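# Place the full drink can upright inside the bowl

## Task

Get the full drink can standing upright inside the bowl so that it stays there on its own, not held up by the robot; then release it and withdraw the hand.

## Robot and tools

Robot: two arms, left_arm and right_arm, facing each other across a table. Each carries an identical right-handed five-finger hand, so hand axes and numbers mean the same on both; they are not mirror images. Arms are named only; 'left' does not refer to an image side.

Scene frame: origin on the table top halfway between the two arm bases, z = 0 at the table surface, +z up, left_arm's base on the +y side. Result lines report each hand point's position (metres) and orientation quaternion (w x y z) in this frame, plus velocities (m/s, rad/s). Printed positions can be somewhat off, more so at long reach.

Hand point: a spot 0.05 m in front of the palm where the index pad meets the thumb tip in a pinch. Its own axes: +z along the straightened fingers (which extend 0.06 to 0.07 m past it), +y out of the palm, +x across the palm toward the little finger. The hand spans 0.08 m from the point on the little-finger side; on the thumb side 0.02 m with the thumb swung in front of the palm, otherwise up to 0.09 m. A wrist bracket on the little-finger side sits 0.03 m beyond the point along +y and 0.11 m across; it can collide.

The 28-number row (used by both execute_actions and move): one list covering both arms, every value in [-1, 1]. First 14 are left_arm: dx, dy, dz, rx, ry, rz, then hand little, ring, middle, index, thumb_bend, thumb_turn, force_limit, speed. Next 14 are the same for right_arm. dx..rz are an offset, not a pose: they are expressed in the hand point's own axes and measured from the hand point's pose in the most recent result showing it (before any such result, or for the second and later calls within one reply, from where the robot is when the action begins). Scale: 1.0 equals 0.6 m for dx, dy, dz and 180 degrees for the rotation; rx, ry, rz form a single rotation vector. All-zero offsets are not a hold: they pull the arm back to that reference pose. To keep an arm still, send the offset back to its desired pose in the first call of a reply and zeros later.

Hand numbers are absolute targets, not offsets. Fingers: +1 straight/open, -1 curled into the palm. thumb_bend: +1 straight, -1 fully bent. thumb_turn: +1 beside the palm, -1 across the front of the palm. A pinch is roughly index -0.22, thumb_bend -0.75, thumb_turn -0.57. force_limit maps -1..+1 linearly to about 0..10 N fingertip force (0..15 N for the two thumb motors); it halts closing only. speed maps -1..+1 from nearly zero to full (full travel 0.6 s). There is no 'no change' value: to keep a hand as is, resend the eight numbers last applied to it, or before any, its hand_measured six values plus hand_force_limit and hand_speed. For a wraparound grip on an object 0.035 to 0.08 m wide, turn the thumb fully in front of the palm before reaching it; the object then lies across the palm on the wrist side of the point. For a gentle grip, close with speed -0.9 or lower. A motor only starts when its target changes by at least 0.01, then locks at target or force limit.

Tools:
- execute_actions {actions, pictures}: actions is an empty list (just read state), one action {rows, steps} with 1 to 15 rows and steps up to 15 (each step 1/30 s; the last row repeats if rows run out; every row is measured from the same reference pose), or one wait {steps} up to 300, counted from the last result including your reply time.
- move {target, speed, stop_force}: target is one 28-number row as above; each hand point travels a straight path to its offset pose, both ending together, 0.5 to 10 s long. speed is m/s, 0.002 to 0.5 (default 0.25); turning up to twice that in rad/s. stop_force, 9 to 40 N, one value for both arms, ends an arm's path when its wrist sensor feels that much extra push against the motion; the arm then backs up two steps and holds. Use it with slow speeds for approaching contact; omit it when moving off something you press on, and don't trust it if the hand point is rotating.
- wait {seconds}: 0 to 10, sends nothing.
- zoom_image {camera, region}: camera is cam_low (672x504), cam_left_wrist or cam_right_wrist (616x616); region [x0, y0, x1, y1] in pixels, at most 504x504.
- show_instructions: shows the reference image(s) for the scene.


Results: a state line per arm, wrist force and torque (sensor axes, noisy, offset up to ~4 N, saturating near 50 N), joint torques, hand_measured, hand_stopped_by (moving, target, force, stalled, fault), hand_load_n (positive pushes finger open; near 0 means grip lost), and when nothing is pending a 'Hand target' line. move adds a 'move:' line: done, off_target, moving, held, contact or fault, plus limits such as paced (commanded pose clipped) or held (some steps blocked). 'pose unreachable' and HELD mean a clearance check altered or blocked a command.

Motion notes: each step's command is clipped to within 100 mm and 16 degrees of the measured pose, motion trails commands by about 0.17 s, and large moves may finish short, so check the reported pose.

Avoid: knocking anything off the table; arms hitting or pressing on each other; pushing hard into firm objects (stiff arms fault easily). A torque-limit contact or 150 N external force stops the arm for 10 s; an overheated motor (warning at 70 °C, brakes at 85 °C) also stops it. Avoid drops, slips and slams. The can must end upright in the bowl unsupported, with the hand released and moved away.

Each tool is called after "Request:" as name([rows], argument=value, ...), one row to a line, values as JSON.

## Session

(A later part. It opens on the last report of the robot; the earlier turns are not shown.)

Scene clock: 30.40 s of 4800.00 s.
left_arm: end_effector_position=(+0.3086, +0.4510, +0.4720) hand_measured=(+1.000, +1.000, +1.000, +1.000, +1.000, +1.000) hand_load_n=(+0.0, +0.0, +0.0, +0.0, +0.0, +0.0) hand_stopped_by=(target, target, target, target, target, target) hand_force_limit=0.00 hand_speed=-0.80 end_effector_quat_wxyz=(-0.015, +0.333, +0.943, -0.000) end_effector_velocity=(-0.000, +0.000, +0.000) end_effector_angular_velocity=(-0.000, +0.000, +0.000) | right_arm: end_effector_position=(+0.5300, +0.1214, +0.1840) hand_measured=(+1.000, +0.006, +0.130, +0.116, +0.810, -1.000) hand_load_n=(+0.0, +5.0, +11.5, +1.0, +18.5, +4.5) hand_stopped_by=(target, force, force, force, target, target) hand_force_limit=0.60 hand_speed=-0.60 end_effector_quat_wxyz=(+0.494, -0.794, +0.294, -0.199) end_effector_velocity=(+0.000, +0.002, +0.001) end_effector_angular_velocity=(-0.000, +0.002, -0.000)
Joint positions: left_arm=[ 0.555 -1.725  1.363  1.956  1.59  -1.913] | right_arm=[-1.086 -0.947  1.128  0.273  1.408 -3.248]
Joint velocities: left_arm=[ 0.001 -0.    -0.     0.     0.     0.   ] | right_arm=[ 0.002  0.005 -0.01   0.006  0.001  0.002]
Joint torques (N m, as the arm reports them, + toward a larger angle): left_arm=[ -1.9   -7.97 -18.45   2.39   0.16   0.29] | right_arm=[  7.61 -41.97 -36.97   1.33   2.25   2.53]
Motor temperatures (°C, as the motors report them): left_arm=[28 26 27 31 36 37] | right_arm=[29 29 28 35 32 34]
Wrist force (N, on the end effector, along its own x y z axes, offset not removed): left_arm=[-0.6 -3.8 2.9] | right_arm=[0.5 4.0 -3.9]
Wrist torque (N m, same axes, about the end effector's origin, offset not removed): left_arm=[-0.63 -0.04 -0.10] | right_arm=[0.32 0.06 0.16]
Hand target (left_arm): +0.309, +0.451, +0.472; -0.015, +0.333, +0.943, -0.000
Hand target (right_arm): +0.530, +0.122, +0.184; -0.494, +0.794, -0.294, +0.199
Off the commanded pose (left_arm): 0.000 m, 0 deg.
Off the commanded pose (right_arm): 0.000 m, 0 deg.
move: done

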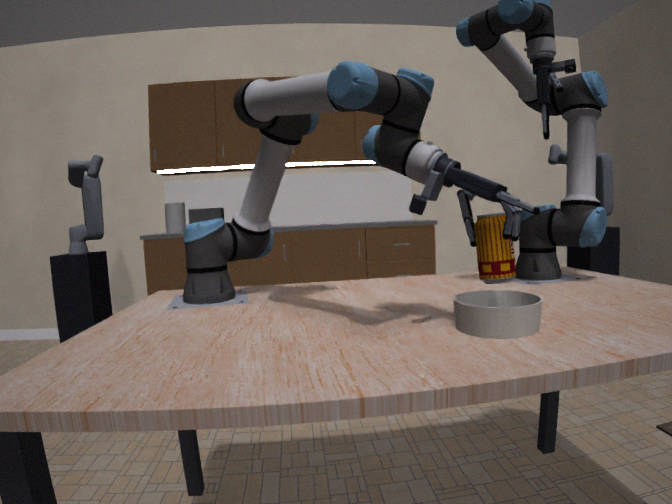

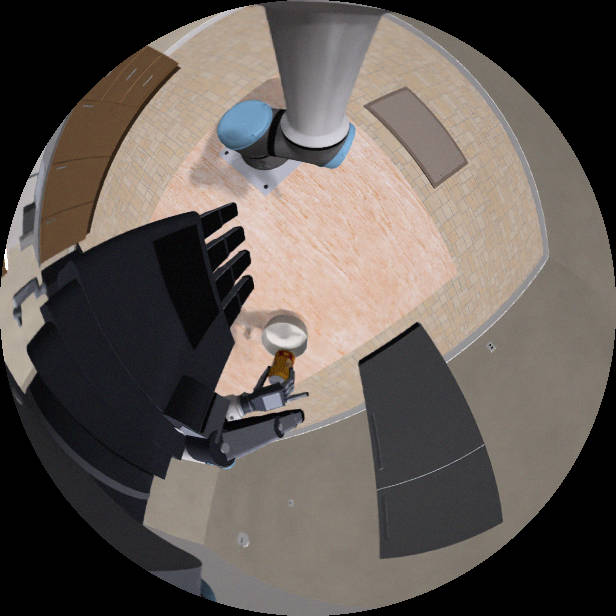

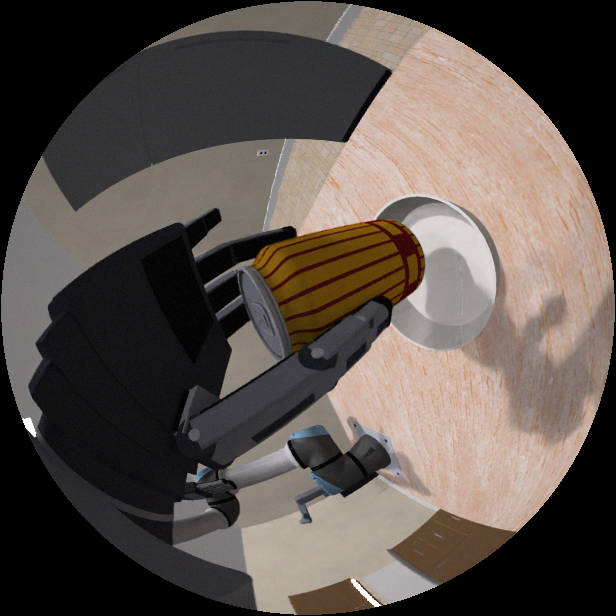

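Request:
move(target=[0,0,0,0,0,0,1,1,1,1,1,1,0,-0.8,-0.04,0.034,0.01,-0.027,0,0,1,0,-0.7,-0.6,0.8,-1,0.6,-0.6], speed=0.1)

Request:
move(target=[0,0,0,0,0,0,1,1,1,1,1,1,0,-0.8,-0.003,0.097,0.057,0,0,0,1,0,-0.7,-0.6,0.8,-1,0.6,-0.6], speed=0.03, stop_force=9)

Scene clock: 35.40 s of 4800.00 s.
left_arm: end_effector_position=(+0.3086, +0.4510, +0.4720) hand_measured=(+1.000, +1.000, +1.000, +1.000, +1.000, +1.000) hand_load_n=(+0.0, +0.0, +0.0, +0.0, +0.0, +0.0) hand_stopped_by=(target, target, target, target, target, target) hand_force_limit=0.00 hand_speed=-0.80 end_effector_quat_wxyz=(-0.015, +0.333, +0.943, -0.000) end_effector_velocity=(-0.000, -0.000, +0.000) end_effector_angular_velocity=(+0.001, +0.001, -0.002) | right_arm: end_effector_position=(+0.5102, +0.1343, +0.1626) hand_measured=(+1.000, +0.006, +0.130, +0.116, +0.810, -1.000) hand_load_n=(+0.0, +5.0, +11.5, +1.0, +18.0, +4.5) hand_stopped_by=(target, force, force, force, target, target) hand_force_limit=0.60 hand_speed=-0.60 end_effector_quat_wxyz=(+0.460, -0.814, +0.302, -0.186) end_effector_velocity=(-0.001, +0.001, -0.002) end_effector_angular_velocity=(-0.006, +0.005, -0.000)
Joint positions: left_arm=[ 0.555 -1.725  1.363  1.956  1.59  -1.913] | right_arm=[-1.044 -0.892  1.059  0.368  1.453 -3.24 ]
Joint velocities: left_arm=[-0.002 -0.     0.     0.002  0.     0.001] | right_arm=[ 0.003  0.006 -0.007  0.009  0.003  0.001]
Joint torques (N m, as the arm reports them, + toward a larger angle): left_arm=[ -1.89  -7.66 -18.61   2.48   0.3    0.1 ] | right_arm=[  9.26 -47.58 -34.64   1.58   2.44   2.67]
Motor temperatures (°C, as the motors report them): left_arm=[28 26 27 31 36 37] | right_arm=[29 29 28 35 32 34]
Wrist force (N, on the end effector, along its own x y z axes, offset not removed): left_arm=[-1.8 -2.7 -2.7] | right_arm=[1.4 2.4 2.0]
Wrist torque (N m, same axes, about the end effector's origin, offset not removed): left_arm=[-0.42 0.14 -0.17] | right_arm=[-0.34 -0.25 0.15]
Hand target (left_arm): +0.309, +0.451, +0.472; -0.015, +0.333, +0.943, -0.000
Hand target (right_arm): +0.510, +0.134, +0.162; -0.460, +0.814, -0.302, +0.186
Off the commanded pose (left_arm): 0.000 m, 0 deg.
Off the commanded pose (right_arm): 0.000 m, 0 deg.
After step 90, 1.13 s passed at rest.
move: done

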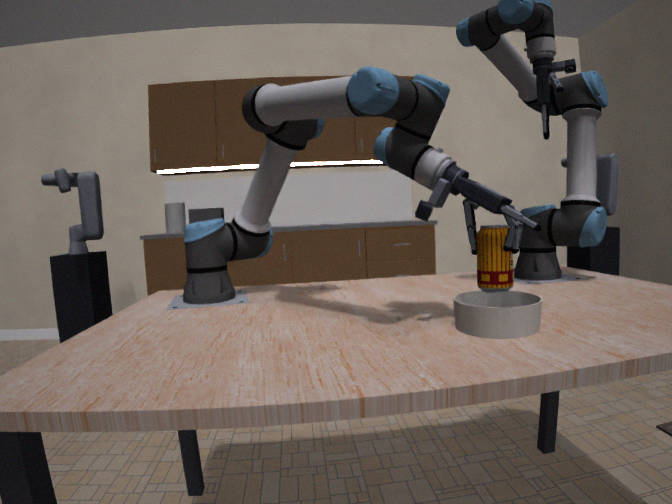

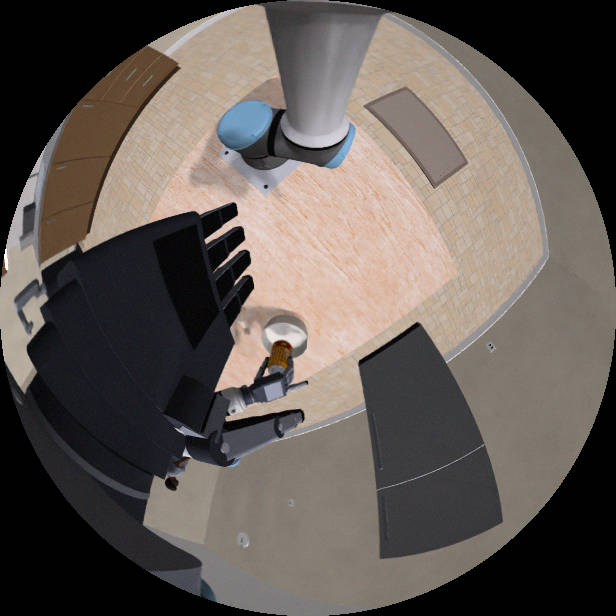

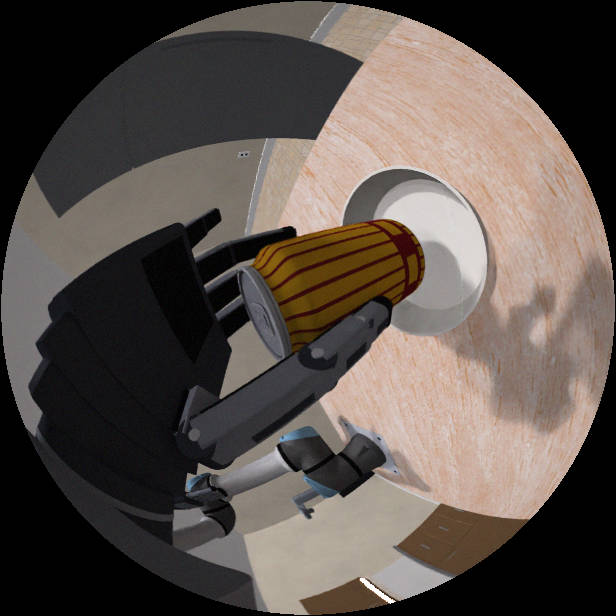

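Scene clock: 38.07 s of 4800.00 s.
left_arm: end_effector_position=(+0.3086, +0.4510, +0.4720) hand_measured=(+1.000, +1.000, +1.000, +1.000, +1.000, +1.000) hand_load_n=(+0.0, +0.0, +0.0, +0.0, +0.0, +0.0) hand_stopped_by=(target, target, target, target, target, target) hand_force_limit=0.00 hand_speed=-0.80 end_effector_quat_wxyz=(-0.015, +0.333, +0.943, -0.000) end_effector_velocity=(+0.000, +0.000, -0.000) end_effector_angular_velocity=(-0.001, -0.001, +0.002) | right_arm: end_effector_position=(+0.5100, +0.1344, +0.0959) hand_measured=(+1.000, +0.006, +0.130, +0.116, +0.810, -1.000) hand_load_n=(+0.0, +6.0, +12.5, +1.0, +17.0, +2.0) hand_stopped_by=(target, force, force, force, target, target) hand_force_limit=0.60 hand_speed=-0.60 end_effector_quat_wxyz=(+0.460, -0.814, +0.302, -0.186) end_effector_velocity=(-0.000, -0.000, +0.001) end_effector_angular_velocity=(-0.002, +0.004, -0.001)
Joint positions: left_arm=[ 0.555 -1.725  1.363  1.956  1.59  -1.913] | right_arm=[-1.043 -0.85   1.163  0.222  1.454 -3.24 ]
Joint velocities: left_arm=[ 0.001 -0.     0.    -0.001 -0.    -0.002] | right_arm=[-0.     0.    -0.004  0.008  0.001  0.001]
Joint torques (N m, as the arm reports them, + toward a larger angle): left_arm=[ -2.29  -8.44 -19.33   2.48   0.33   0.16] | right_arm=[  6.96 -46.2  -27.14   3.96   1.97   2.38]
Motor temperatures (°C, as the motors report them): left_arm=[28 26 27 31 36 37] | right_arm=[29 29 28 35 32 34]
Wrist force (N, on the end effector, along its own x y z axes, offset not removed): left_arm=[-1.6 -0.5 -3.1] | right_arm=[5.8 -7.3 -8.1]
Wrist torque (N m, same axes, about the end effector's origin, offset not removed): left_arm=[0.00 0.48 -0.18] | right_arm=[0.43 -0.17 0.05]
Hand target (left_arm): +0.309, +0.451, +0.472; -0.015, +0.333, +0.943, -0.000
Hand target (right_arm): +0.510, +0.134, +0.096; -0.460, +0.814, -0.302, +0.186
Off the commanded pose (left_arm): 0.000 m, 0 deg.
Off the commanded pose (right_arm): 0.001 m, 0 deg.
move: contact (right_arm)

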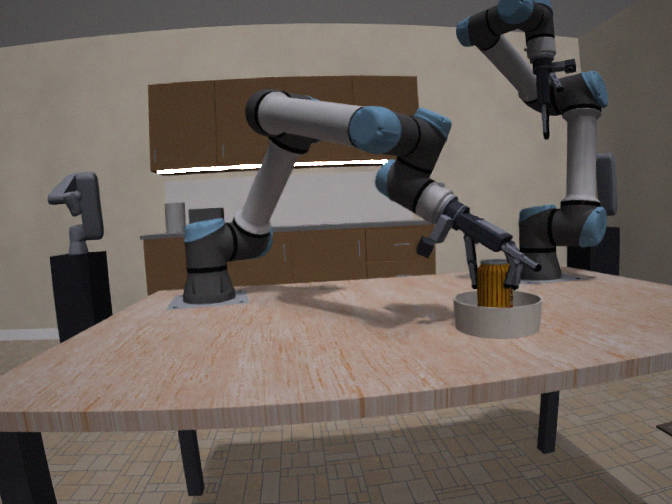

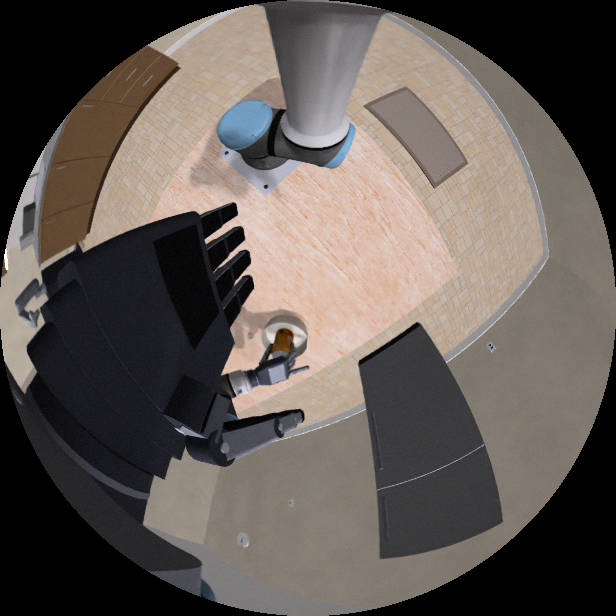

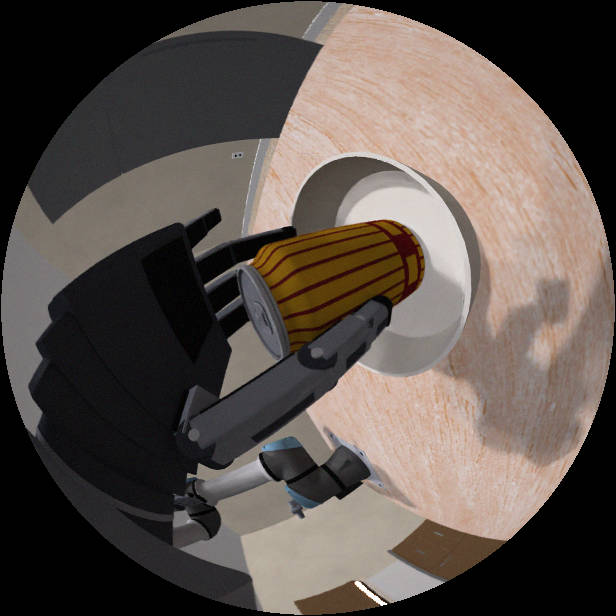

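Request:
move(target=[0,0,0,0,0,0,1,1,1,1,1,1,0,-0.8,0,0,0,0,0,0,1,1,1,1,1,-1,0.6,0])

Request:
move(target=[0,0,0,0,0,0,1,1,1,1,1,1,0,-0.8,0,-0.2,-0.28,0,0,0,1,1,1,1,1,-1,0.6,0])

Scene clock: 41.43 s of 4800.00 s.
left_arm: end_effector_position=(+0.3086, +0.4510, +0.4720) hand_measured=(+1.000, +1.000, +1.000, +1.000, +1.000, +1.000) hand_load_n=(+0.0, +0.0, +0.0, +0.0, +0.0, +0.0) hand_stopped_by=(target, target, target, target, target, target) hand_force_limit=0.00 hand_speed=-0.80 end_effector_quat_wxyz=(-0.015, +0.333, +0.943, -0.000) end_effector_velocity=(+0.000, -0.000, +0.000) end_effector_angular_velocity=(-0.000, -0.000, -0.001) | right_arm: end_effector_position=(+0.5100, +0.1344, +0.0959) hand_measured=(+1.000, +1.000, +1.000, +1.000, +1.000, -1.000) hand_load_n=(+0.0, +0.0, +0.0, +0.0, +0.0, +0.0) hand_stopped_by=(target, target, target, target, target, target) hand_force_limit=0.60 hand_speed=0.00 end_effector_quat_wxyz=(+0.460, -0.814, +0.302, -0.186) end_effector_velocity=(-0.001, +0.000, -0.001) end_effector_angular_velocity=(-0.001, +0.001, +0.001)
Joint positions: left_arm=[ 0.555 -1.725  1.363  1.956  1.59  -1.913] | right_arm=[-1.043 -0.85   1.163  0.222  1.454 -3.24 ]
Joint velocities: left_arm=[-0. -0. -0. -0. -0.  0.] | right_arm=[ 0.001  0.002  0.     0.     0.    -0.   ]
Joint torques (N m, as the arm reports them, + toward a larger angle): left_arm=[ -2.44  -7.65 -18.68   2.57   0.23   0.17] | right_arm=[  6.12 -39.97 -12.    -2.44  -0.61   1.25]
Motor temperatures (°C, as the motors report them): left_arm=[28 26 27 31 36 37] | right_arm=[29 29 28 35 32 34]
Wrist force (N, on the end effector, along its own x y z axes, offset not removed): left_arm=[-1.5 -6.8 0.2] | right_arm=[2.6 0.3 -1.7]
Wrist torque (N m, same axes, about the end effector's origin, offset not removed): left_arm=[-0.85 0.16 -0.35] | right_arm=[-0.08 -0.36 0.41]
Hand target (left_arm): +0.309, +0.451, +0.472; -0.015, +0.333, +0.943, -0.000
Hand target (right_arm): +0.510, +0.134, +0.096; -0.460, +0.814, -0.302, +0.186
Off the commanded pose (left_arm): 0.000 m, 0 deg.
Off the commanded pose (right_arm): 0.000 m, 0 deg.
move: done

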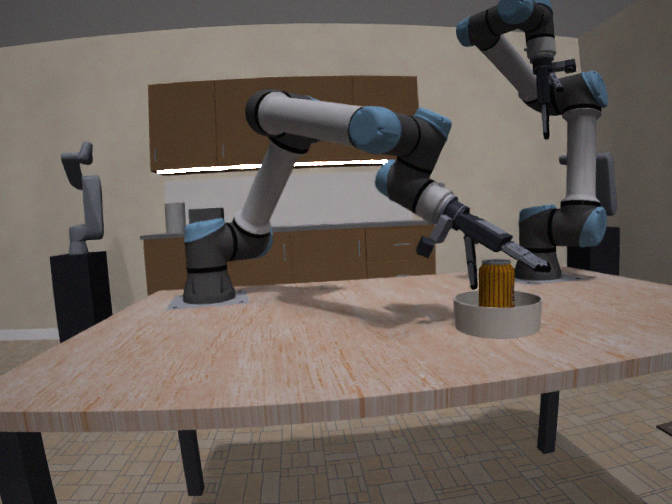

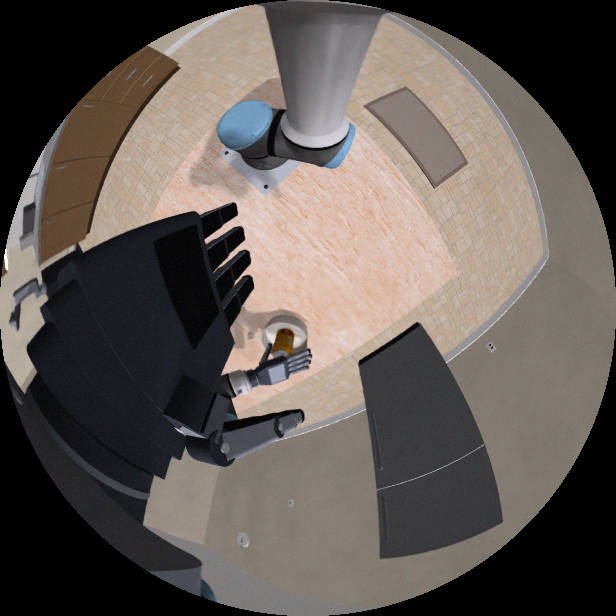

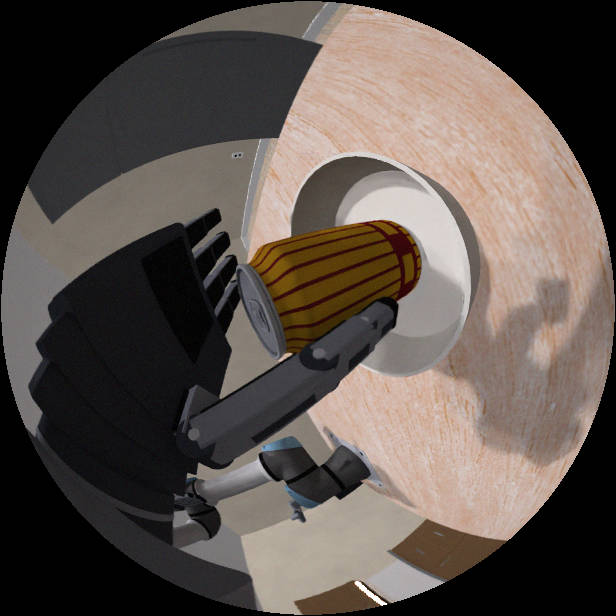

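Scene clock: 42.87 s of 4800.00 s.
left_arm: end_effector_position=(+0.3086, +0.4510, +0.4720) hand_measured=(+1.000, +1.000, +1.000, +1.000, +1.000, +1.000) hand_load_n=(+0.0, +0.0, +0.0, +0.0, +0.0, +0.0) hand_stopped_by=(target, target, target, target, target, target) hand_force_limit=0.00 hand_speed=-0.80 end_effector_quat_wxyz=(-0.015, +0.333, +0.943, -0.000) end_effector_velocity=(-0.000, -0.000, -0.000) end_effector_angular_velocity=(-0.001, +0.001, +0.000) | right_arm: end_effector_position=(+0.4511, +0.0747, +0.2844) hand_measured=(+1.000, +1.000, +1.000, +1.000, +1.000, -1.000) hand_load_n=(+0.0, +0.0, +0.0, +0.0, +0.0, +0.0) hand_stopped_by=(target, target, target, target, target, target) hand_force_limit=0.60 hand_speed=0.00 end_effector_quat_wxyz=(+0.460, -0.814, +0.302, -0.186) end_effector_velocity=(-0.000, -0.001, +0.002) end_effector_angular_velocity=(+0.000, +0.001, -0.000)
Joint positions: left_arm=[ 0.555 -1.725  1.363  1.956  1.59  -1.913] | right_arm=[-1.059 -1.144  1.144  0.537  1.44  -3.248]
Joint velocities: left_arm=[-0.    -0.     0.    -0.     0.001 -0.001] | right_arm=[-0.001 -0.002 -0.001  0.003 -0.001  0.   ]
Joint torques (N m, as the arm reports them, + toward a larger angle): left_arm=[ -2.01  -7.92 -18.33   2.52   0.27   0.12] | right_arm=[ -6.95 -44.16 -34.79   1.79  -2.54  -2.16]
Motor temperatures (°C, as the motors report them): left_arm=[28 26 27 31 36 37] | right_arm=[29 29 28 35 32 34]
Wrist force (N, on the end effector, along its own x y z axes, offset not removed): left_arm=[1.8 -0.3 0.8] | right_arm=[2.7 -4.4 -2.6]
Wrist torque (N m, same axes, about the end effector's origin, offset not removed): left_arm=[0.05 -0.54 0.20] | right_arm=[-0.66 -0.26 -0.02]
Hand target (left_arm): +0.309, +0.451, +0.472; -0.015, +0.333, +0.943, -0.000
Hand target (right_arm): +0.451, +0.075, +0.285; -0.460, +0.814, -0.302, +0.186
Off the commanded pose (left_arm): 0.000 m, 0 deg.
Off the commanded pose (right_arm): 0.000 m, 0 deg.
move: done

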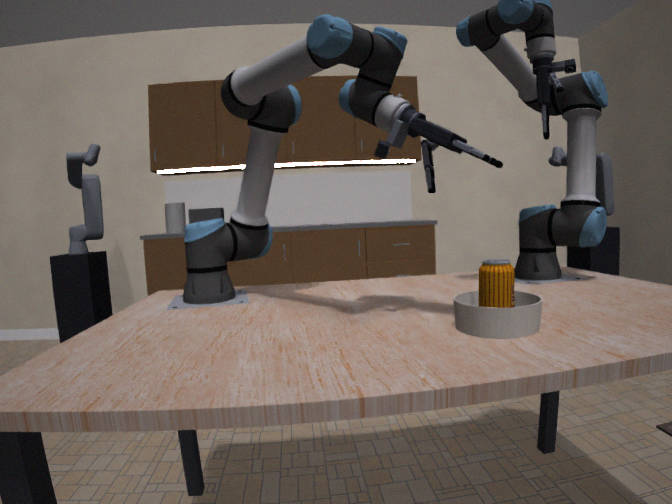

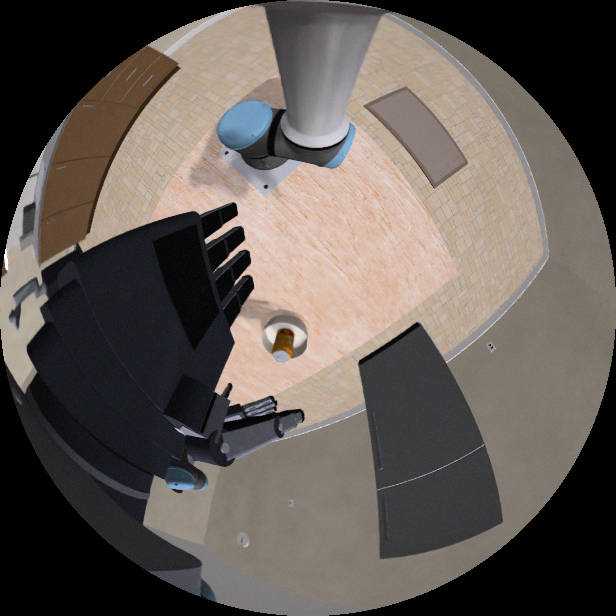

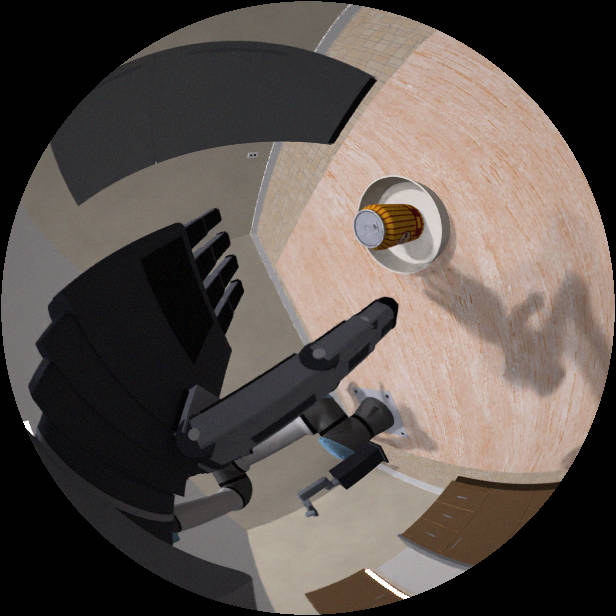

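Request:
finished_scene(scene=2)

The scene is finished: the task was done.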